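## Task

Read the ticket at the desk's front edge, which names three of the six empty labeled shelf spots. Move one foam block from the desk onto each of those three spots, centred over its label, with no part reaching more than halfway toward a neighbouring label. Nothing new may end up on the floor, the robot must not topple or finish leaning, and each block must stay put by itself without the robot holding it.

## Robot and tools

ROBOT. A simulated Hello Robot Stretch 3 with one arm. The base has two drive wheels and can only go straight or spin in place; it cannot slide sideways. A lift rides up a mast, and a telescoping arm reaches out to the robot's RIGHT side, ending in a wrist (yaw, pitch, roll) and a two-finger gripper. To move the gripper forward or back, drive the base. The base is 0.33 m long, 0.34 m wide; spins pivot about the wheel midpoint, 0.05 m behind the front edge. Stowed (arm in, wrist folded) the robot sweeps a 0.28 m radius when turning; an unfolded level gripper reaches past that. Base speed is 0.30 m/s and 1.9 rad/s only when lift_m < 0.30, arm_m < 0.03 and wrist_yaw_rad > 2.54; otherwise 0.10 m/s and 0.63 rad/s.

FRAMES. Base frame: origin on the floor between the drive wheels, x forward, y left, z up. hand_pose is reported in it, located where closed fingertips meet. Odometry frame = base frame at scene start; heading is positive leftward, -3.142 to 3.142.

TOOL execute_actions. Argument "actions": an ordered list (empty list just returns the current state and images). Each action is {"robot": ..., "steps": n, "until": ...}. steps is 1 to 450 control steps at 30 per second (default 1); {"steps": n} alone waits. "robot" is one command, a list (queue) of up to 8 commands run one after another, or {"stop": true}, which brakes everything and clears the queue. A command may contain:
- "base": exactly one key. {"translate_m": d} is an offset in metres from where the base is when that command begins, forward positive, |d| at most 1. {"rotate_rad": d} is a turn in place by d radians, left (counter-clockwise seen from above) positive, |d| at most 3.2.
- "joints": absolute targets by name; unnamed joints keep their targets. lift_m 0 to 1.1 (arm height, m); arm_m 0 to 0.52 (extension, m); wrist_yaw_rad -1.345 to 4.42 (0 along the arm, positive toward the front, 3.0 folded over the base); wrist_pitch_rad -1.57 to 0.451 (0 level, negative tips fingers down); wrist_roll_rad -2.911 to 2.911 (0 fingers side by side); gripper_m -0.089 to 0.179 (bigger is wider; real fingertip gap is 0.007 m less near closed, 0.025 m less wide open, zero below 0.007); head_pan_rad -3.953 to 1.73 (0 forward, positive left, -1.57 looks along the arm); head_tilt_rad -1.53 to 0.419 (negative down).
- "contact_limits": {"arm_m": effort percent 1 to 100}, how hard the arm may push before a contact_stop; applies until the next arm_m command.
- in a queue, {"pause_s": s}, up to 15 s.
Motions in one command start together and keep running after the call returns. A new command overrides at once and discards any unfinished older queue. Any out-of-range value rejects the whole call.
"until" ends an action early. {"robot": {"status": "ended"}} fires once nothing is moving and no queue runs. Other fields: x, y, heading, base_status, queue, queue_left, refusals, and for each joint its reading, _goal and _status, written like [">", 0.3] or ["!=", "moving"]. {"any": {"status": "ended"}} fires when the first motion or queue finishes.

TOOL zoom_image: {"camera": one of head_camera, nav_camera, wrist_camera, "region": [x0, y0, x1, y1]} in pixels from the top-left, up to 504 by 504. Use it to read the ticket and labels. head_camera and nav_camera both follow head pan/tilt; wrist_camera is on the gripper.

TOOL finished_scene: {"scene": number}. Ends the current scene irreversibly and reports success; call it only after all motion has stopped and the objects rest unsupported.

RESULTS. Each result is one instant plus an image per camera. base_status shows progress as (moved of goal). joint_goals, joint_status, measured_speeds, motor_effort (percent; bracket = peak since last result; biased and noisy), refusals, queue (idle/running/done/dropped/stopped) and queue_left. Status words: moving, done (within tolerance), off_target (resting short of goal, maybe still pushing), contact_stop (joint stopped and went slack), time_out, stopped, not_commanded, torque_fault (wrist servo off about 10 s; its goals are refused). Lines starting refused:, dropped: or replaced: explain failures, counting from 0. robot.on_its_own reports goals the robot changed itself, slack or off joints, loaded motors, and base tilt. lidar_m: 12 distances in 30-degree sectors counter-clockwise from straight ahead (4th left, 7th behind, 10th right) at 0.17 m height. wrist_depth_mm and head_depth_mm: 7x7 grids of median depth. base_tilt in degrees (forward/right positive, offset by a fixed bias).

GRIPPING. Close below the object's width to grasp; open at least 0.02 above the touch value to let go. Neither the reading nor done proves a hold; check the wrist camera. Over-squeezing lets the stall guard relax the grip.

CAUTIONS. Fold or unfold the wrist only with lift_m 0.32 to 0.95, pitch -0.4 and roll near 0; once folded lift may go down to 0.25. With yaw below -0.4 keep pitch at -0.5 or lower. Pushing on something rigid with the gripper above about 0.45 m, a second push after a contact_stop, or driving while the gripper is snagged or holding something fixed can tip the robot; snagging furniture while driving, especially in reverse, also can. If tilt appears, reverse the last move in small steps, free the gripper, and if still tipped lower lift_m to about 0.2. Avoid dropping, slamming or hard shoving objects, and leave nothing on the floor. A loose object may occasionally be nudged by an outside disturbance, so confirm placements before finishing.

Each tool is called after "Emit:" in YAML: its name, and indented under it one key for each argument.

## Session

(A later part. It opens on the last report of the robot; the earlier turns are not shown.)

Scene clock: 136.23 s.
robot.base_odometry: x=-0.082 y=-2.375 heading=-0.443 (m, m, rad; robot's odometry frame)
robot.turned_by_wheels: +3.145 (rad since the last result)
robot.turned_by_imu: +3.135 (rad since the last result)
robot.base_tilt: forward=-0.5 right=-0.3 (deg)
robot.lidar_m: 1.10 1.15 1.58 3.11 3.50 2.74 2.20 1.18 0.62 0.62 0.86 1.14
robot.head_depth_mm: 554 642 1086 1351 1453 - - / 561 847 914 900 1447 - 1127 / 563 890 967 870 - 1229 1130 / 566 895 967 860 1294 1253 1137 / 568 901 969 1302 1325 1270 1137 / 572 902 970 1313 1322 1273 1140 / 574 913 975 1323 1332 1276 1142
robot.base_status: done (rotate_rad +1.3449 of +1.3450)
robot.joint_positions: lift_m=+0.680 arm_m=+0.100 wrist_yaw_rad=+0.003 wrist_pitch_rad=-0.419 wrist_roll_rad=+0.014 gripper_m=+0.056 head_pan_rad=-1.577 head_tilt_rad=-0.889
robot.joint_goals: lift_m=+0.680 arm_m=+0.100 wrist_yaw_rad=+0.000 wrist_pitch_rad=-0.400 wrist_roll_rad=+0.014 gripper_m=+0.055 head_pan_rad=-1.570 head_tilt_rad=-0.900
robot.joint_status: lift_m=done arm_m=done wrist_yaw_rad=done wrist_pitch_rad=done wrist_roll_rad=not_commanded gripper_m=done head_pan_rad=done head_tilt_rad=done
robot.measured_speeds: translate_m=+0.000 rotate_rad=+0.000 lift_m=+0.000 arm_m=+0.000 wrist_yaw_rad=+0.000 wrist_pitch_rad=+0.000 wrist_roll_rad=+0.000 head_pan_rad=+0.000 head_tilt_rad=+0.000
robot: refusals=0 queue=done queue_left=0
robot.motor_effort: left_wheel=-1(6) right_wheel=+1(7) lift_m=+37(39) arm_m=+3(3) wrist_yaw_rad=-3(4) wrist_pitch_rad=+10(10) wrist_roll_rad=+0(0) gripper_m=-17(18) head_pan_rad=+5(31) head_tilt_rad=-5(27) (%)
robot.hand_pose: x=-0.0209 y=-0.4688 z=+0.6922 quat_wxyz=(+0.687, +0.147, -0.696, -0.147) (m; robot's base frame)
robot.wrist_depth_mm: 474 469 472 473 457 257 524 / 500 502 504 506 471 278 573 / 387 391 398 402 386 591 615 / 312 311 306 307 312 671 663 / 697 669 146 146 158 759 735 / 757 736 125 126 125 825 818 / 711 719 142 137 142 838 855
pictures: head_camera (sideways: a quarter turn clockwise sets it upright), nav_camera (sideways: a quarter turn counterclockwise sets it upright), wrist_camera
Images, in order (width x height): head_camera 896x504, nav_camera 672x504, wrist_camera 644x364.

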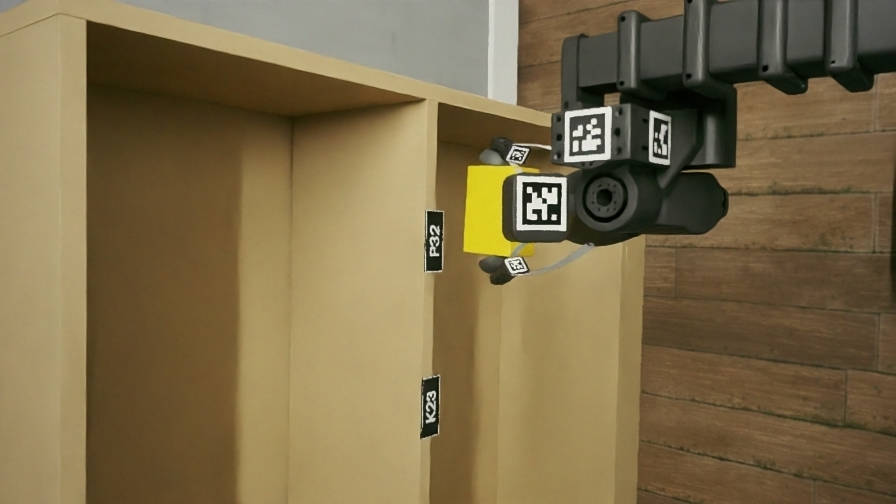

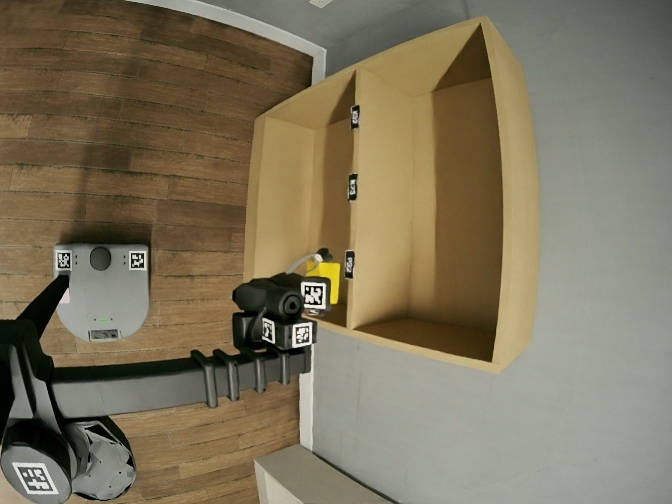

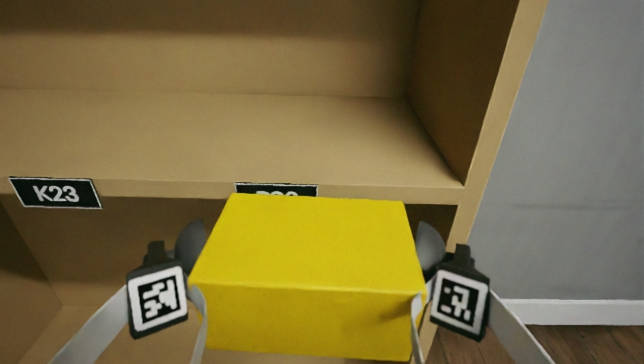

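Emit:
execute_actions:
  actions:
    - {"robot":[{"joints":{"arm_m":0.35,"lift_m":0.69},"base":{"translate_m":0.04}},{"joints":{"lift_m":0.665}},{"joints":{"gripper_m":0.135}},{"joints":{"arm_m":0.0,"lift_m":0.675,"head_pan_rad":-1.3}}],"steps":450,"until":{"robot":{"status":"ended"}}}

Scene clock: 152.70 s.
robot.base_odometry: x=-0.046 y=-2.392 heading=-0.443 (m, m, rad; robot's odometry frame)
robot.turned_by_wheels: +0.000 (rad since the last result)
robot.turned_by_imu: +0.002 (rad since the last result)
robot.base_tilt: forward=-0.5 right=-0.3 (deg)
robot.lidar_m: 1.06 1.10 1.53 3.36 3.47 2.78 2.25 1.21 0.63 0.79 0.83 1.10
robot.head_depth_mm: 558 851 936 851 1312 1244 - / 562 884 956 1243 1308 - - / 590 910 962 1302 1345 1285 1139 / 591 944 969 1368 1343 1260 1136 / 845 983 970 1431 1356 1276 1133 / 873 1021 972 1337 1369 1267 1138 / 856 944 977 1192 1432 1269 1140
robot.base_status: done (translate_m +0.0400 of +0.0400)
robot.joint_positions: lift_m=+0.675 arm_m=+0.002 wrist_yaw_rad=+0.002 wrist_pitch_rad=-0.419 wrist_roll_rad=+0.014 gripper_m=+0.135 head_pan_rad=-1.307 head_tilt_rad=-0.889
robot.joint_goals: lift_m=+0.675 arm_m=+0.000 wrist_yaw_rad=+0.000 wrist_pitch_rad=-0.400 wrist_roll_rad=+0.014 gripper_m=+0.135 head_pan_rad=-1.300 head_tilt_rad=-0.900
robot.joint_status: lift_m=done arm_m=done wrist_yaw_rad=done wrist_pitch_rad=done wrist_roll_rad=not_commanded gripper_m=done head_pan_rad=done head_tilt_rad=done
robot.measured_speeds: translate_m=+0.000 rotate_rad=+0.000 lift_m=+0.000 arm_m=+0.000 wrist_yaw_rad=+0.000 wrist_pitch_rad=+0.000 wrist_roll_rad=+0.000 head_pan_rad=+0.000 head_tilt_rad=+0.000
robot: refusals=0 queue=done queue_left=0
robot.motor_effort: left_wheel=-1(3) right_wheel=+1(5) lift_m=+37(38) arm_m=-4(5) wrist_yaw_rad=-2(2) wrist_pitch_rad=+10(10) wrist_roll_rad=+0(0) gripper_m=-1(85) head_pan_rad=+4(31) head_tilt_rad=-5(5) (%)
robot.hand_pose: x=-0.0211 y=-0.3709 z=+0.6872 quat_wxyz=(+0.687, +0.147, -0.696, -0.148) (m; robot's base frame)
robot.wrist_depth_mm: 576 570 564 550 544 389 613 / 550 568 567 504 531 631 646 / 404 391 412 390 403 691 723 / 714 718 734 716 594 774 800 / 732 778 804 808 591 856 881 / 706 - 848 876 660 952 944 / 678 717 745 759 766 819 868
pictures: head_camera (sideways: a quarter turn clockwise sets it upright), nav_camera (sideways: a quarter turn counterclockwise sets it upright), wrist_camera
Images, in order (width x height): head_camera 896x504, nav_camera 672x504, wrist_camera 644x364.

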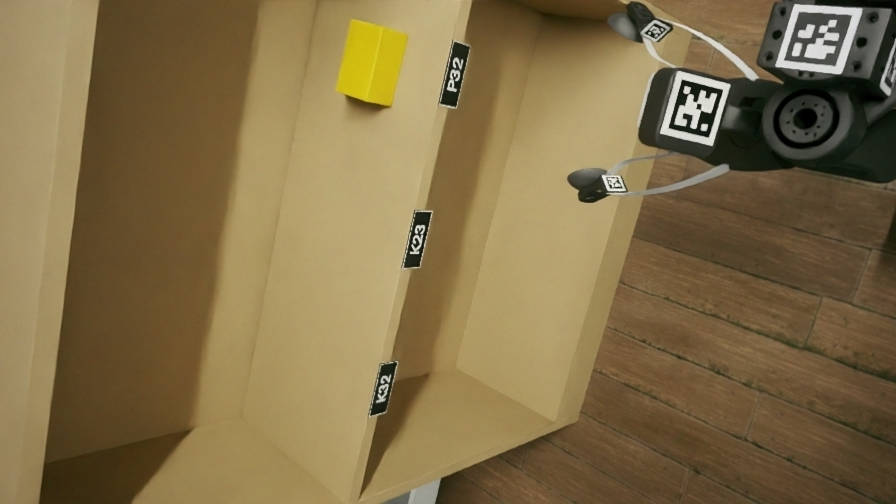

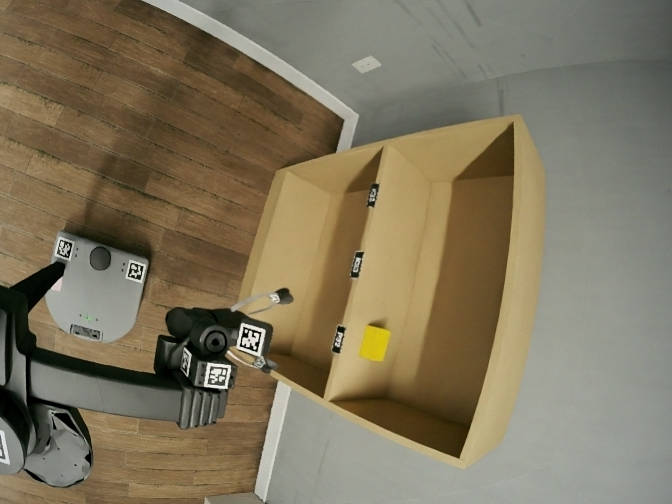

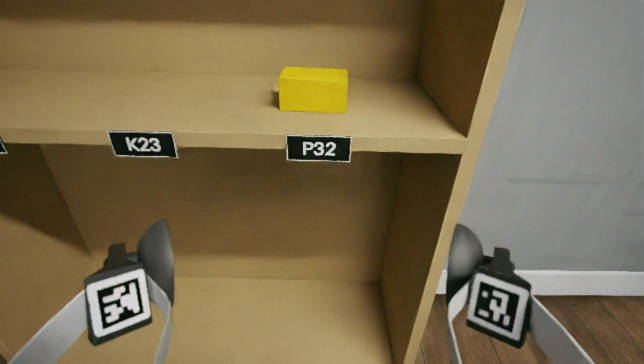

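Emit:
execute_actions:
  actions:
    - {"robot":{"joints":{"lift_m":0.33,"gripper_m":0.04,"wrist_yaw_rad":2.62,"head_tilt_rad":-0.6,"head_pan_rad":-1.35},"base":{"rotate_rad":1.56}},"steps":250,"until":{"robot":{"wrist_yaw_rad":[">",2.4],"base_status":"done"}}}
    - {"robot":{"joints":{"lift_m":0.29},"base":{"translate_m":1.0}},"steps":250,"until":{"robot":{"lift_m":["<",0.295]}}}
    - {"robot":{"base":{"translate_m":1.0}},"steps":250,"until":{"robot":{"translate_m":[">=",0.7]}}}
    - {"robot":{"base":{"translate_m":1.0}},"steps":250,"until":{"robot":{"y":[">",-1.085]}}}
    - {"robot":[{"base":{"translate_m":1.0}},{"base":{"rotate_rad":1.585},"joints":{"lift_m":1.04}}],"steps":400,"until":{"robot":{"lift_m":[">",0.33]}}}
    - {"robot":{"joints":{"wrist_yaw_rad":0.7,"gripper_m":0.16}},"steps":300,"until":{"robot":{"lift_m":[">",0.85]}}}
    - {"robot":{"joints":{"arm_m":0.15}},"steps":300,"until":{"robot":{"lift_m":[">",1.0]}}}
    - {"robot":{"joints":{"arm_m":0.3}},"steps":300,"until":{"robot":{"status":"ended"}}}

Scene clock: 188.73 s.
robot.base_odometry: x=+1.034 y=-0.179 heading=+2.701 (m, m, rad; robot's odometry frame)
robot.turned_by_wheels: +3.145 (rad since the last result)
robot.turned_by_imu: +3.142 (rad since the last result)
robot.base_tilt: forward=-0.5 right=-0.3 (deg)
robot.lidar_m: 2.65 2.80 3.22 3.04 1.49 1.11 1.08 1.12 0.94 0.96 0.73 1.32
robot.head_depth_mm: 1116 1207 - 654 1653 1484 1261 / 1149 1197 714 655 1688 1475 1257 / 1175 1232 813 685 1742 1484 1261 / 1209 1283 885 1163 1653 1443 1265 / 1245 1313 756 1164 1082 1452 1263 / 1280 1346 803 1215 1093 1447 1267 / 1319 1345 847 1843 1763 1460 1277
robot.base_status: done (rotate_rad +1.5849 of +1.5850)
robot.joint_positions: lift_m=+1.040 arm_m=+0.300 wrist_yaw_rad=+0.701 wrist_pitch_rad=-0.419 wrist_roll_rad=+0.014 gripper_m=+0.160 head_pan_rad=-1.343 head_tilt_rad=-0.606
robot.joint_goals: lift_m=+1.040 arm_m=+0.300 wrist_yaw_rad=+0.700 wrist_pitch_rad=-0.400 wrist_roll_rad=+0.014 gripper_m=+0.160 head_pan_rad=-1.350 head_tilt_rad=-0.600
robot.joint_status: lift_m=done arm_m=done wrist_yaw_rad=done wrist_pitch_rad=done wrist_roll_rad=not_commanded gripper_m=done head_pan_rad=done head_tilt_rad=done
robot.measured_speeds: translate_m=+0.000 rotate_rad=+0.000 lift_m=+0.000 arm_m=+0.000 wrist_yaw_rad=+0.000 wrist_pitch_rad=+0.000 wrist_roll_rad=+0.000 head_pan_rad=+0.000 head_tilt_rad=+0.000
robot: refusals=0 queue=done queue_left=0
robot.motor_effort: left_wheel=-1(6) right_wheel=+0(6) lift_m=+36(40) arm_m=+3(4) wrist_yaw_rad=-2(2) wrist_pitch_rad=+10(10) wrist_roll_rad=+0(0) gripper_m=-1(87) head_pan_rad=-5(11) head_tilt_rad=+3(27) (%)
robot.hand_pose: x=+0.1232 y=-0.6160 z=+1.0522 quat_wxyz=(+0.696, +0.377, -0.604, +0.096) (m; robot's base frame)
robot.wrist_depth_mm: - - - - 807 706 608 / 742 782 795 780 820 711 634 / 511 522 527 533 546 548 572 / 437 391 323 403 404 414 422 / - 329 318 323 329 338 330 / - 266 269 268 263 - 260 / - - 228 231 234 213 223
pictures: head_camera (sideways: a quarter turn clockwise sets it upright), nav_camera (sideways: a quarter turn counterclockwise sets it upright), wrist_camera
Images, in order (width x height): head_camera 896x504, nav_camera 672x504, wrist_camera 644x364.

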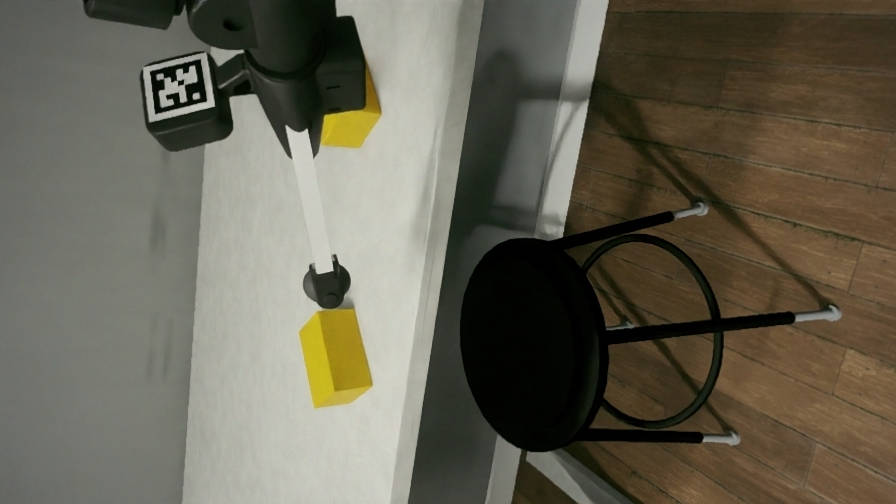

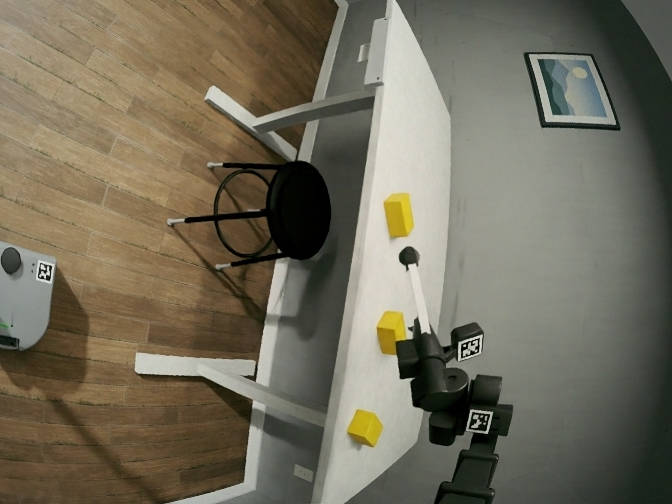

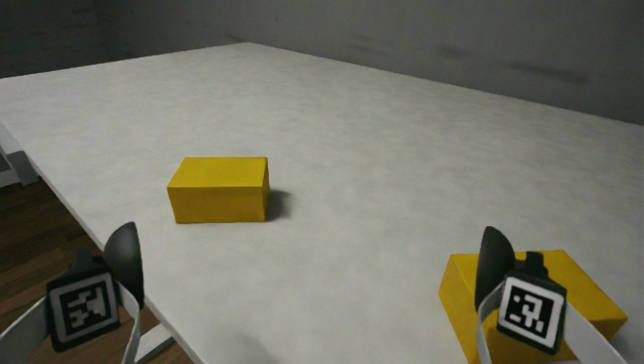

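Emit:
execute_actions:
  actions:
    - {"robot":{"joints":{"arm_m":0.42,"wrist_yaw_rad":0.8,"lift_m":1.025},"base":{"translate_m":-0.12}},"steps":250,"until":{"robot":{"status":"ended"}}}

Scene clock: 199.87 s.
robot.base_odometry: x=+1.143 y=-0.230 heading=+2.701 (m, m, rad; robot's odometry frame)
robot.turned_by_wheels: +0.000 (rad since the last result)
robot.turned_by_imu: +0.001 (rad since the last result)
robot.base_tilt: forward=-0.5 right=-0.2 (deg)
robot.lidar_m: 2.77 2.93 3.28 3.06 1.32 0.98 0.96 1.00 1.39 0.91 0.79 1.39
robot.head_depth_mm: 1110 1193 783 629 1638 1363 1229 / 1141 1211 784 655 1683 1482 1258 / 1170 1231 751 687 1744 1486 1258 / 1197 1271 753 688 1766 1483 1264 / 1234 1310 838 1194 1660 1450 1260 / 1273 1340 842 1205 1095 1414 1267 / 1310 1352 765 1212 1132 1446 1276
robot.base_status: done (translate_m -0.1200 of -0.1200)
robot.joint_positions: lift_m=+1.025 arm_m=+0.420 wrist_yaw_rad=+0.798 wrist_pitch_rad=-0.419 wrist_roll_rad=+0.014 gripper_m=+0.160 head_pan_rad=-1.343 head_tilt_rad=-0.606
robot.joint_goals: lift_m=+1.025 arm_m=+0.420 wrist_yaw_rad=+0.800 wrist_pitch_rad=-0.400 wrist_roll_rad=+0.014 gripper_m=+0.160 head_pan_rad=-1.350 head_tilt_rad=-0.600
robot.joint_status: lift_m=done arm_m=done wrist_yaw_rad=done wrist_pitch_rad=done wrist_roll_rad=not_commanded gripper_m=done head_pan_rad=done head_tilt_rad=done
robot.measured_speeds: translate_m=+0.000 rotate_rad=+0.000 lift_m=+0.000 arm_m=+0.000 wrist_yaw_rad=+0.000 wrist_pitch_rad=+0.000 wrist_roll_rad=+0.000 head_pan_rad=+0.000 head_tilt_rad=+0.000
robot: refusals=0 queue=done queue_left=0
robot.motor_effort: left_wheel=-1(4) right_wheel=+1(2) lift_m=+29(37) arm_m=+3(3) wrist_yaw_rad=+2(3) wrist_pitch_rad=+10(10) wrist_roll_rad=+0(0) gripper_m=+0(1) head_pan_rad=-5(5) head_tilt_rad=+3(3) (%)
robot.hand_pose: x=+0.1390 y=-0.7213 z=+1.0375 quat_wxyz=(+0.691, +0.405, -0.585, +0.130) (m; robot's base frame)
robot.wrist_depth_mm: - - - 932 759 615 522 / 682 726 756 747 743 635 556 / 487 482 486 496 512 521 535 / 320 337 373 380 377 384 389 / 293 303 295 303 302 315 310 / 251 247 231 196 247 - 256 / - 212 203 179 211 212 222
pictures: head_camera (sideways: a quarter turn clockwise sets it upright), nav_camera (sideways: a quarter turn counterclockwise sets it upright), wrist_camera
Images, in order (width x height): head_camera 896x504, nav_camera 672x504, wrist_camera 644x364.

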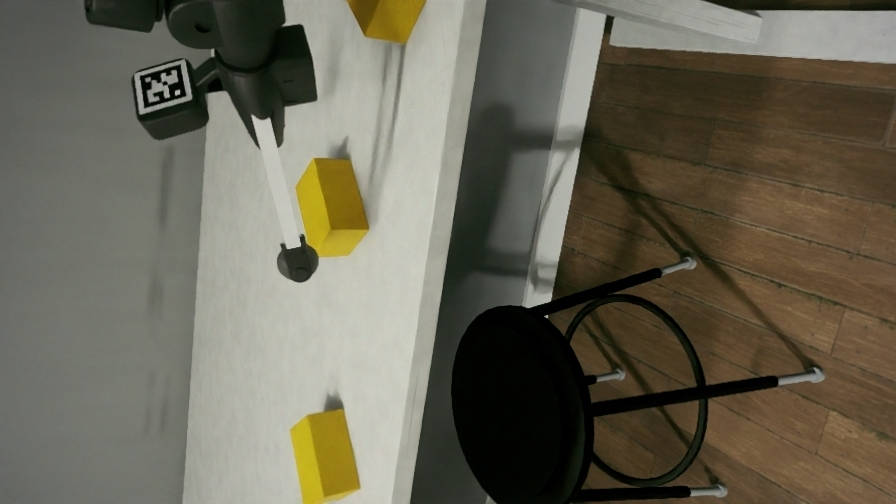

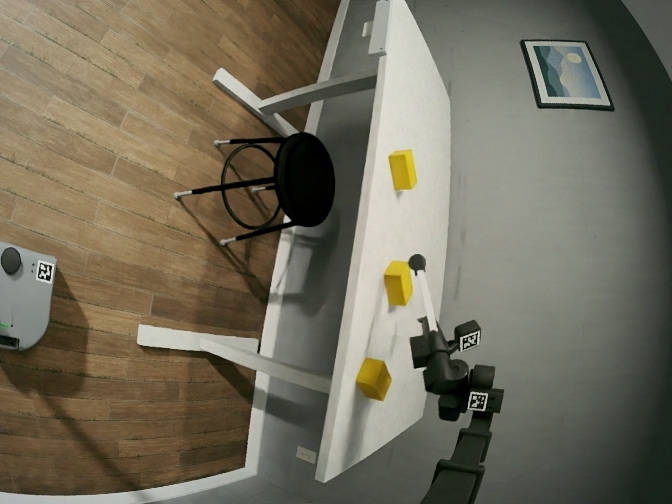

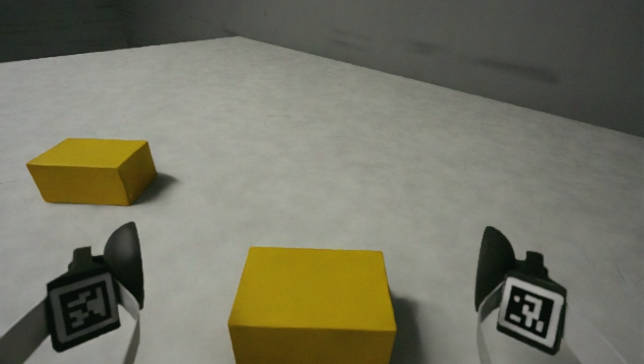

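Emit:
execute_actions:
  actions:
    - {"robot":[{"joints":{"arm_m":0.437,"gripper_m":0.145,"head_pan_rad":-1.57},"base":{"translate_m":0.017}},{"joints":{"lift_m":0.966}},{"joints":{"gripper_m":0.055}},{"joints":{"lift_m":1.0}}],"steps":250,"until":{"robot":{"status":"ended"}}}

Scene clock: 212.23 s.
robot.base_odometry: x=+1.128 y=-0.223 heading=+2.701 (m, m, rad; robot's odometry frame)
robot.turned_by_wheels: +0.000 (rad since the last result)
robot.turned_by_imu: +0.001 (rad since the last result)
robot.base_tilt: forward=-0.5 right=-0.2 (deg)
robot.lidar_m: 2.75 2.90 3.26 3.05 1.34 1.01 0.97 1.02 1.40 0.91 0.78 1.38
robot.head_depth_mm: 1133 - 784 652 1695 1474 1257 / 1134 - 829 656 1239 1373 1232 / 1151 - 768 684 1735 1477 1273 / 1163 1231 756 686 1740 1486 1260 / 1163 1232 742 690 1736 1484 1268 / 1171 1237 800 692 1742 1447 1273 / 1176 1250 845 695 1102 1488 1244
robot.base_status: done (translate_m +0.0170 of +0.0170)
robot.joint_positions: lift_m=+1.000 arm_m=+0.437 wrist_yaw_rad=+0.798 wrist_pitch_rad=-0.419 wrist_roll_rad=+0.014 gripper_m=+0.056 head_pan_rad=-1.563 head_tilt_rad=-0.606
robot.joint_goals: lift_m=+1.000 arm_m=+0.437 wrist_yaw_rad=+0.800 wrist_pitch_rad=-0.400 wrist_roll_rad=+0.014 gripper_m=+0.055 head_pan_rad=-1.570 head_tilt_rad=-0.600
robot.joint_status: lift_m=done arm_m=done wrist_yaw_rad=done wrist_pitch_rad=done wrist_roll_rad=not_commanded gripper_m=done head_pan_rad=done head_tilt_rad=done
robot.measured_speeds: translate_m=+0.000 rotate_rad=+0.000 lift_m=+0.000 arm_m=+0.000 wrist_yaw_rad=+0.000 wrist_pitch_rad=+0.000 wrist_roll_rad=+0.000 head_pan_rad=+0.000 head_tilt_rad=+0.000
robot: refusals=0 queue=done queue_left=0
robot.motor_effort: left_wheel=-1(1) right_wheel=+2(5) lift_m=+37(39) arm_m=+3(4) wrist_yaw_rad=+3(3) wrist_pitch_rad=+10(10) wrist_roll_rad=+0(0) gripper_m=-16(95) head_pan_rad=-5(29) head_tilt_rad=+3(3) (%)
robot.hand_pose: x=+0.1390 y=-0.7383 z=+1.0122 quat_wxyz=(+0.691, +0.405, -0.585, +0.130) (m; robot's base frame)
robot.wrist_depth_mm: - - - 917 734 605 518 / 615 612 652 659 656 609 533 / 314 425 438 436 436 452 460 / 287 308 326 326 334 336 339 / 256 258 146 147 157 271 272 / 213 222 125 126 125 224 223 / 188 180 142 137 143 189 192
pictures: head_camera (sideways: a quarter turn clockwise sets it upright), nav_camera (sideways: a quarter turn counterclockwise sets it upright), wrist_camera
Images, in order (width x height): head_camera 896x504, nav_camera 672x504, wrist_camera 644x364.

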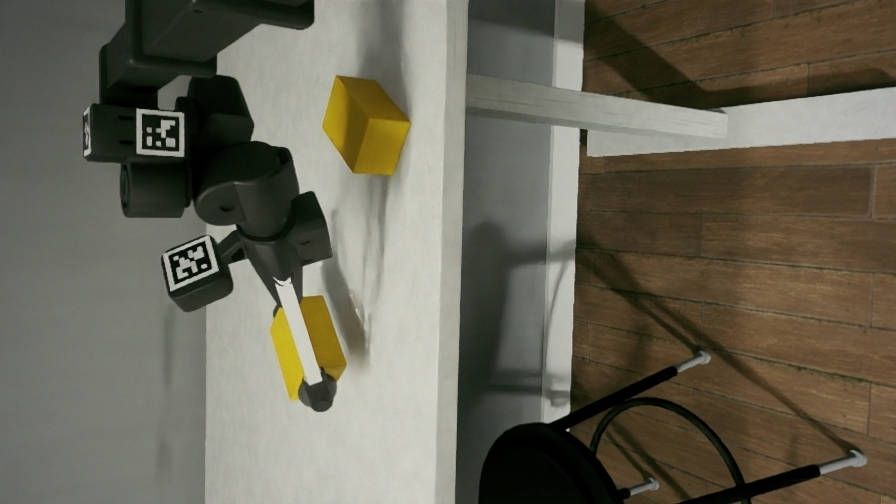

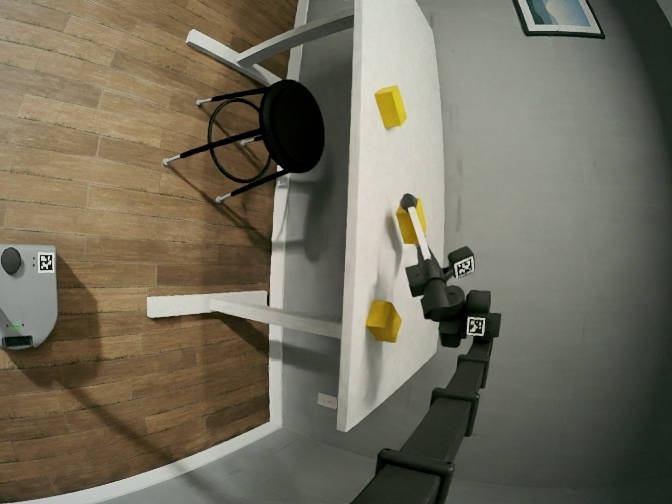

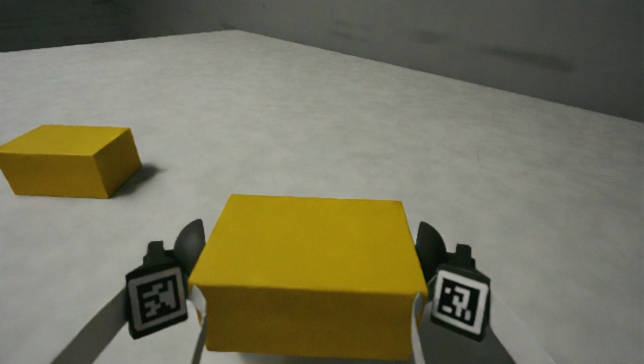

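Emit:
execute_actions:
  actions:
    - {"robot":{"joints":{"arm_m":0.0,"head_tilt_rad":-0.9}},"steps":250,"until":{"robot":{"arm_m":["<",0.15]}}}
    - {"robot":{"joints":{"lift_m":0.29},"base":{"rotate_rad":1.607}},"steps":250,"until":{"robot":{"lift_m":["<",0.95]}}}
    - {"robot":{"joints":{"wrist_yaw_rad":2.62}},"steps":250,"until":{"robot":{"base_status":"done"}}}
    - {"robot":{"base":{"translate_m":1.0}},"steps":250,"until":{"robot":{"lift_m":["<",0.295],"translate_m":[">=",0.2]}}}
    - {"robot":{"base":{"translate_m":1.0}},"steps":250,"until":{"robot":{"translate_m":[">=",0.6]}}}
    - {"robot":{"base":{"translate_m":1.0}},"steps":250,"until":{"robot":{"y":["<",-1.56]}}}
    - {"robot":[{"base":{"translate_m":1.0}},{"base":{"rotate_rad":1.525},"joints":{"lift_m":0.69}}],"steps":400,"until":{"robot":{"lift_m":[">",0.33]}}}
    - {"robot":{"joints":{"wrist_yaw_rad":0.0,"arm_m":0.06}},"steps":300,"until":{"robot":{"status":"ended"}}}

Scene clock: 248.17 s.
robot.base_odometry: x=+0.160 y=-2.485 heading=-0.450 (m, m, rad; robot's odometry frame)
robot.turned_by_wheels: +3.132 (rad since the last result)
robot.turned_by_imu: +3.129 (rad since the last result)
robot.base_tilt: forward=-0.5 right=-0.3 (deg)
robot.lidar_m: 0.80 0.84 1.17 3.17 3.56 3.02 2.49 1.29 0.76 0.88 0.69 0.83
robot.head_depth_mm: 581 894 956 1264 1321 - - / 585 896 964 1277 1345 - 1124 / 586 905 967 1259 - - 1124 / 591 912 974 1305 1297 1266 1129 / 594 921 974 1328 1355 1267 1137 / 597 927 969 1085 1329 1272 1140 / 598 807 833 1399 1444 1275 1142
robot.base_status: done (rotate_rad +1.5249 of +1.5250)
robot.joint_positions: lift_m=+0.690 arm_m=+0.060 wrist_yaw_rad=+0.003 wrist_pitch_rad=-0.421 wrist_roll_rad=+0.014 gripper_m=+0.056 head_pan_rad=-1.563 head_tilt_rad=-0.889
robot.joint_goals: lift_m=+0.690 arm_m=+0.060 wrist_yaw_rad=+0.000 wrist_pitch_rad=-0.400 wrist_roll_rad=+0.014 gripper_m=+0.055 head_pan_rad=-1.570 head_tilt_rad=-0.900
robot.joint_status: lift_m=done arm_m=done wrist_yaw_rad=done wrist_pitch_rad=done wrist_roll_rad=not_commanded gripper_m=done head_pan_rad=done head_tilt_rad=done
robot.measured_speeds: translate_m=+0.000 rotate_rad=+0.000 lift_m=+0.000 arm_m=+0.000 wrist_yaw_rad=+0.000 wrist_pitch_rad=+0.000 wrist_roll_rad=+0.000 head_pan_rad=+0.000 head_tilt_rad=+0.000
robot: refusals=0 queue=done queue_left=0
robot.motor_effort: left_wheel=+0(7) right_wheel=+0(5) lift_m=+37(38) arm_m=+3(3) wrist_yaw_rad=-3(4) wrist_pitch_rad=+11(11) wrist_roll_rad=+0(0) gripper_m=-17(17) head_pan_rad=-4(5) head_tilt_rad=-5(27) (%)
robot.hand_pose: x=-0.0209 y=-0.4287 z=+0.7019 quat_wxyz=(+0.687, +0.148, -0.696, -0.148) (m; robot's base frame)
robot.wrist_depth_mm: 396 526 517 518 518 507 500 / 400 526 549 545 544 553 518 / 388 413 423 428 436 405 427 / 396 475 355 356 362 367 370 / 452 559 146 147 157 719 514 / 927 506 126 126 125 712 504 / 865 678 142 136 142 728 560
pictures: head_camera (sideways: a quarter turn clockwise sets it upright), nav_camera (sideways: a quarter turn counterclockwise sets it upright), wrist_camera
Images, in order (width x height): head_camera 896x504, nav_camera 672x504, wrist_camera 644x364.

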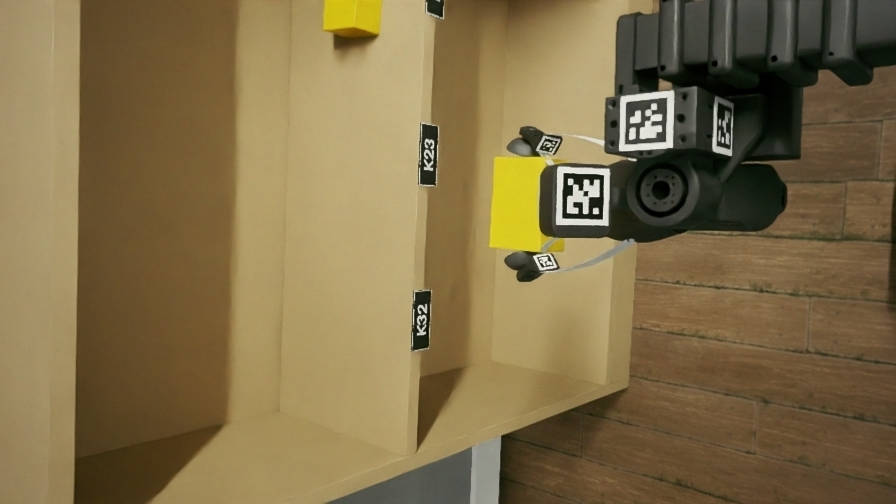

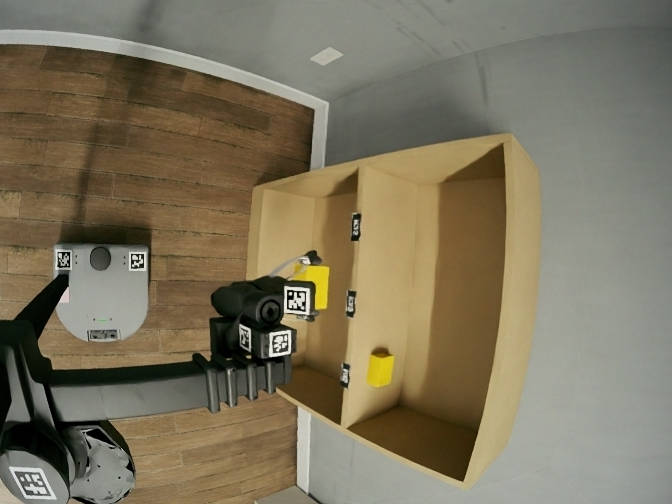

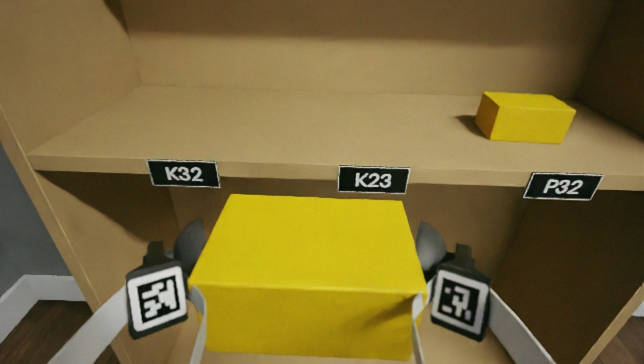

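Emit:
execute_actions:
  actions:
    - {"robot":[{"joints":{"arm_m":0.355},"base":{"translate_m":-0.06}},{"joints":{"lift_m":0.665}},{"joints":{"gripper_m":0.13}},{"joints":{"arm_m":0.0,"lift_m":0.675}}],"steps":450,"until":{"robot":{"status":"ended"}}}

Scene clock: 263.37 s.
robot.base_odometry: x=+0.106 y=-2.459 heading=-0.450 (m, m, rad; robot's odometry frame)
robot.turned_by_wheels: +0.000 (rad since the last result)
robot.turned_by_imu: +0.002 (rad since the last result)
robot.base_tilt: forward=-0.4 right=-0.3 (deg)
robot.lidar_m: 0.87 0.90 1.27 3.14 3.53 2.97 2.44 1.28 0.73 0.88 0.72 0.89
robot.head_depth_mm: 583 888 957 1271 1289 1280 - / 586 899 964 1274 1334 1291 - / 591 905 968 1303 1318 - - / 591 910 968 1313 1344 1265 1138 / 594 923 973 1328 1341 1266 1136 / 597 925 972 1288 1326 1270 1139 / 600 911 927 1006 1416 1265 1135
robot.base_status: done (translate_m -0.0600 of -0.0600)
robot.joint_positions: lift_m=+0.675 arm_m=+0.002 wrist_yaw_rad=+0.002 wrist_pitch_rad=-0.421 wrist_roll_rad=+0.014 gripper_m=+0.130 head_pan_rad=-1.563 head_tilt_rad=-0.889
robot.joint_goals: lift_m=+0.675 arm_m=+0.000 wrist_yaw_rad=+0.000 wrist_pitch_rad=-0.400 wrist_roll_rad=+0.014 gripper_m=+0.130 head_pan_rad=-1.570 head_tilt_rad=-0.900
robot.joint_status: lift_m=done arm_m=done wrist_yaw_rad=done wrist_pitch_rad=done wrist_roll_rad=not_commanded gripper_m=done head_pan_rad=done head_tilt_rad=done
robot.measured_speeds: translate_m=+0.000 rotate_rad=+0.000 lift_m=+0.000 arm_m=+0.000 wrist_yaw_rad=+0.000 wrist_pitch_rad=+0.000 wrist_roll_rad=+0.000 head_pan_rad=+0.000 head_tilt_rad=+0.000
robot: refusals=0 queue=done queue_left=0
robot.motor_effort: left_wheel=-1(4) right_wheel=+1(2) lift_m=+37(37) arm_m=-4(4) wrist_yaw_rad=-2(3) wrist_pitch_rad=+11(11) wrist_roll_rad=+0(0) gripper_m=+0(84) head_pan_rad=-4(5) head_tilt_rad=-5(5) (%)
robot.hand_pose: x=-0.0211 y=-0.3707 z=+0.6869 quat_wxyz=(+0.687, +0.147, -0.696, -0.148) (m; robot's base frame)
robot.wrist_depth_mm: 455 571 567 559 565 560 451 / 463 559 575 466 594 554 443 / 423 407 414 403 433 404 402 / 479 695 747 743 718 627 462 / 538 646 850 795 837 623 832 / 952 - 886 861 870 567 927 / 843 707 748 756 759 707 870
pictures: head_camera (sideways: a quarter turn clockwise sets it upright), nav_camera (sideways: a quarter turn counterclockwise sets it upright), wrist_camera
Images, in order (width x height): head_camera 896x504, nav_camera 672x504, wrist_camera 644x364.

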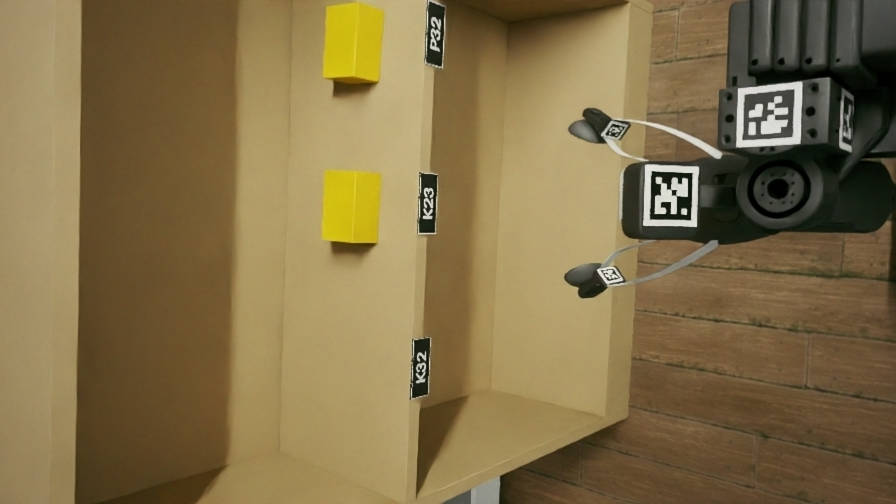

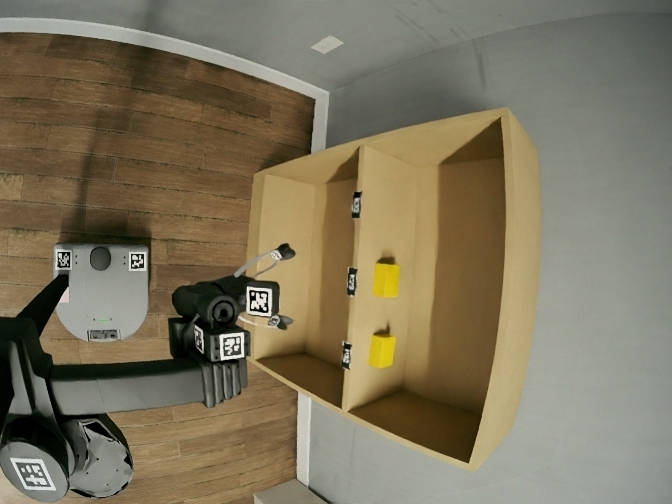

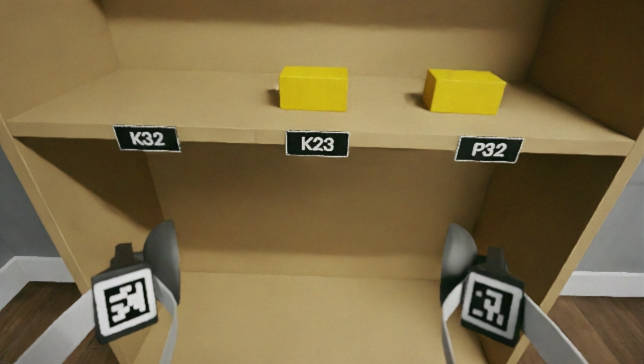

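Emit:
execute_actions:
  actions:
    - {"robot":{"joints":{"lift_m":0.33,"gripper_m":0.04,"wrist_yaw_rad":2.62,"head_tilt_rad":-0.6},"base":{"rotate_rad":1.605}},"steps":250,"until":{"robot":{"wrist_yaw_rad":[">",2.4],"base_status":"done"}}}
    - {"robot":{"joints":{"lift_m":0.29},"base":{"translate_m":1.0}},"steps":250,"until":{"robot":{"lift_m":["<",0.295]}}}
    - {"robot":{"base":{"translate_m":1.0}},"steps":250,"until":{"robot":{"translate_m":[">=",0.7]}}}
    - {"robot":{"base":{"translate_m":1.0}},"steps":250,"until":{"robot":{"y":[">",-1.128]}}}
    - {"robot":[{"base":{"translate_m":1.0}},{"base":{"rotate_rad":1.48},"joints":{"lift_m":1.03}}],"steps":400,"until":{"robot":{"lift_m":[">",0.33]}}}
    - {"robot":{"joints":{"wrist_yaw_rad":-0.39,"gripper_m":0.13}},"steps":300,"until":{"robot":{"lift_m":[">",0.85]}}}
    - {"robot":{"joints":{"arm_m":0.12}},"steps":300,"until":{"robot":{"lift_m":[">",1.0]}}}
    - {"robot":{"joints":{"arm_m":0.25}},"steps":300,"until":{"robot":{"status":"ended"}}}

Scene clock: 303.50 s.
robot.base_odometry: x=+1.099 y=-0.209 heading=+2.635 (m, m, rad; robot's odometry frame)
robot.turned_by_wheels: +3.085 (rad since the last result)
robot.turned_by_imu: +3.083 (rad since the last result)
robot.base_tilt: forward=-0.5 right=-0.3 (deg)
robot.lidar_m: 2.70 2.81 3.25 3.07 1.49 1.08 1.03 1.06 1.42 0.93 0.75 1.34
robot.head_depth_mm: 1134 1205 825 680 1741 1468 1262 / 1121 - - 667 1302 1399 1230 / 1155 - - 687 1730 1472 1259 / 1153 1223 834 689 1762 1478 1266 / 1165 1230 839 689 1752 1480 1268 / 1166 1236 840 692 1739 1447 1261 / 1167 1247 843 695 1061 1445 1243
robot.base_status: done (rotate_rad +1.4799 of +1.4800)
robot.joint_positions: lift_m=+1.030 arm_m=+0.250 wrist_yaw_rad=-0.388 wrist_pitch_rad=-0.420 wrist_roll_rad=+0.014 gripper_m=+0.130 head_pan_rad=-1.563 head_tilt_rad=-0.606
robot.joint_goals: lift_m=+1.030 arm_m=+0.250 wrist_yaw_rad=-0.390 wrist_pitch_rad=-0.400 wrist_roll_rad=+0.014 gripper_m=+0.130 head_pan_rad=-1.570 head_tilt_rad=-0.600
robot.joint_status: lift_m=done arm_m=done wrist_yaw_rad=done wrist_pitch_rad=done wrist_roll_rad=not_commanded gripper_m=done head_pan_rad=done head_tilt_rad=done
robot.measured_speeds: translate_m=+0.000 rotate_rad=+0.000 lift_m=+0.000 arm_m=+0.000 wrist_yaw_rad=+0.000 wrist_pitch_rad=+0.000 wrist_roll_rad=+0.000 head_pan_rad=+0.000 head_tilt_rad=+0.000
robot: refusals=0 queue=done queue_left=0
robot.motor_effort: left_wheel=-1(6) right_wheel=+1(6) lift_m=+37(38) arm_m=+3(3) wrist_yaw_rad=-2(4) wrist_pitch_rad=+11(11) wrist_roll_rad=+0(0) gripper_m=-1(84) head_pan_rad=-5(4) head_tilt_rad=+3(25) (%)
robot.hand_pose: x=-0.1063 y=-0.6020 z=+1.0420 quat_wxyz=(+0.645, +0.010, -0.711, -0.278) (m; robot's base frame)
robot.wrist_depth_mm: 657 702 783 848 - - 775 / 655 726 752 925 - - 804 / 493 490 506 512 - - 829 / 371 374 380 381 385 - 823 / 301 311 294 261 315 322 836 / 251 - 243 227 260 274 832 / 218 211 219 222 222 - 895
pictures: head_camera (sideways: a quarter turn clockwise sets it upright), nav_camera (sideways: a quarter turn counterclockwise sets it upright), wrist_camera
Images, in order (width x height): head_camera 896x504, nav_camera 672x504, wrist_camera 644x364.

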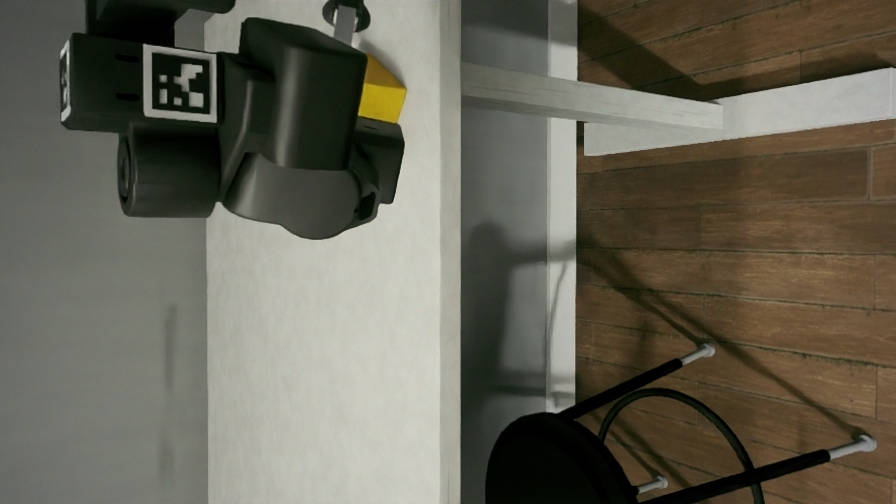

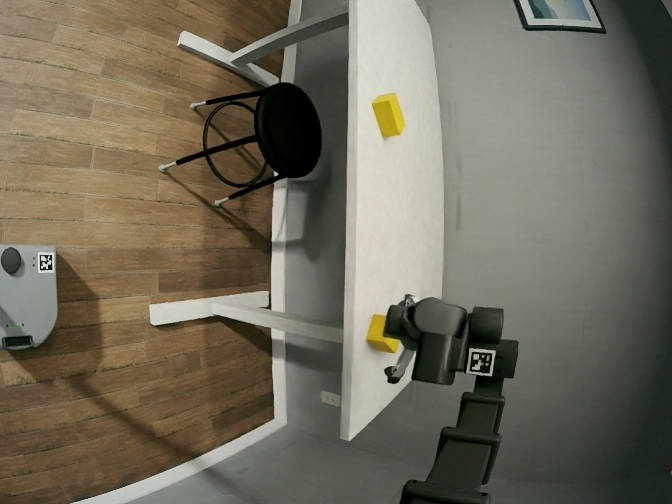

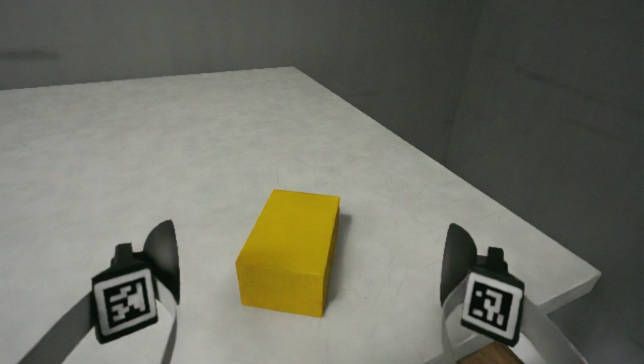

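Emit:
execute_actions:
  actions:
    - {"robot":[{"joints":{"arm_m":0.33},"base":{"translate_m":-0.016}},{"joints":{"lift_m":0.968}},{"joints":{"gripper_m":0.025}},{"joints":{"lift_m":1.0}}],"steps":250,"until":{"robot":{"status":"ended"}}}

Scene clock: 314.63 s.
robot.base_odometry: x=+1.113 y=-0.217 heading=+2.635 (m, m, rad; robot's odometry frame)
robot.turned_by_wheels: +0.000 (rad since the last result)
robot.turned_by_imu: +0.001 (rad since the last result)
robot.base_tilt: forward=-0.4 right=-0.3 (deg)
robot.lidar_m: 2.71 2.81 3.25 3.07 1.47 1.06 1.02 1.05 1.41 0.93 0.76 1.35
robot.head_depth_mm: 1151 - 824 682 1712 1470 1262 / 1148 - 673 684 1253 1385 1232 / 1150 - - 684 1727 1479 1263 / 1155 1223 835 686 1733 1481 1265 / 1165 1223 838 693 1727 1491 1264 / 1169 1237 838 694 1717 1446 1267 / 1172 1247 844 694 1092 1496 1245
robot.base_status: done (translate_m -0.0160 of -0.0160)
robot.joint_positions: lift_m=+1.000 arm_m=+0.330 wrist_yaw_rad=-0.388 wrist_pitch_rad=-0.420 wrist_roll_rad=+0.014 gripper_m=+0.026 head_pan_rad=-1.563 head_tilt_rad=-0.606
robot.joint_goals: lift_m=+1.000 arm_m=+0.330 wrist_yaw_rad=-0.390 wrist_pitch_rad=-0.400 wrist_roll_rad=+0.014 gripper_m=+0.025 head_pan_rad=-1.570 head_tilt_rad=-0.600
robot.joint_status: lift_m=done arm_m=done wrist_yaw_rad=done wrist_pitch_rad=done wrist_roll_rad=not_commanded gripper_m=done head_pan_rad=done head_tilt_rad=done
robot.measured_speeds: translate_m=+0.000 rotate_rad=+0.000 lift_m=+0.000 arm_m=+0.000 wrist_yaw_rad=+0.000 wrist_pitch_rad=+0.000 wrist_roll_rad=+0.000 head_pan_rad=+0.000 head_tilt_rad=+0.000
robot: refusals=0 queue=done queue_left=0
robot.motor_effort: left_wheel=-1(5) right_wheel=+1(2) lift_m=+37(38) arm_m=+3(3) wrist_yaw_rad=-1(1) wrist_pitch_rad=+11(11) wrist_roll_rad=+0(0) gripper_m=-20(95) head_pan_rad=-4(4) head_tilt_rad=+3(2) (%)
robot.hand_pose: x=-0.1063 y=-0.6820 z=+1.0120 quat_wxyz=(+0.645, +0.010, -0.711, -0.278) (m; robot's base frame)
robot.wrist_depth_mm: 591 650 717 784 882 942 778 / 599 614 630 787 965 - 780 / 413 422 431 429 - - 801 / 317 321 321 186 333 946 839 / 253 258 262 149 269 269 790 / 214 218 124 125 130 222 227 / 184 183 131 119 186 193 192
pictures: head_camera (sideways: a quarter turn clockwise sets it upright), nav_camera (sideways: a quarter turn counterclockwise sets it upright), wrist_camera
Images, in order (width x height): head_camera 896x504, nav_camera 672x504, wrist_camera 644x364.

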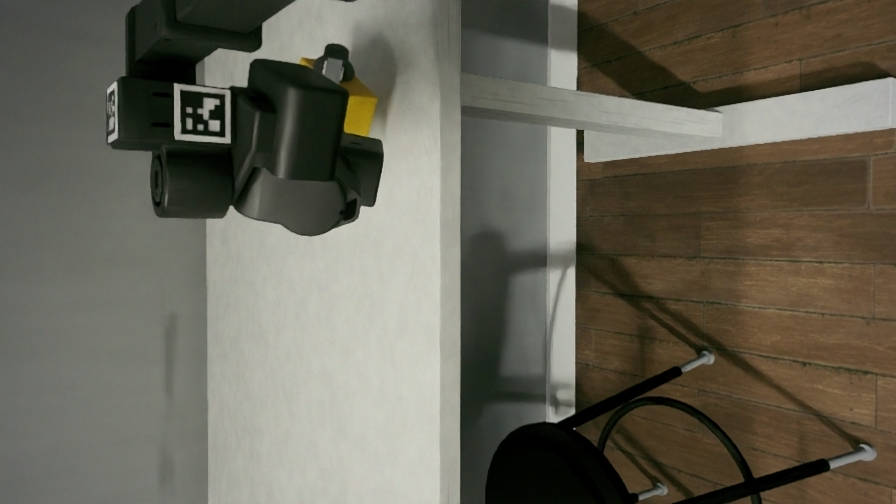

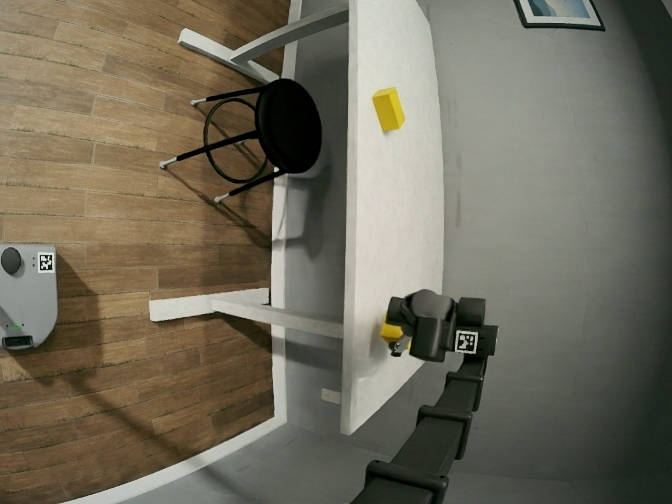

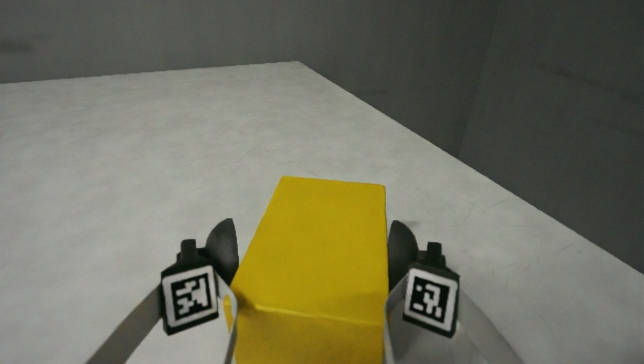

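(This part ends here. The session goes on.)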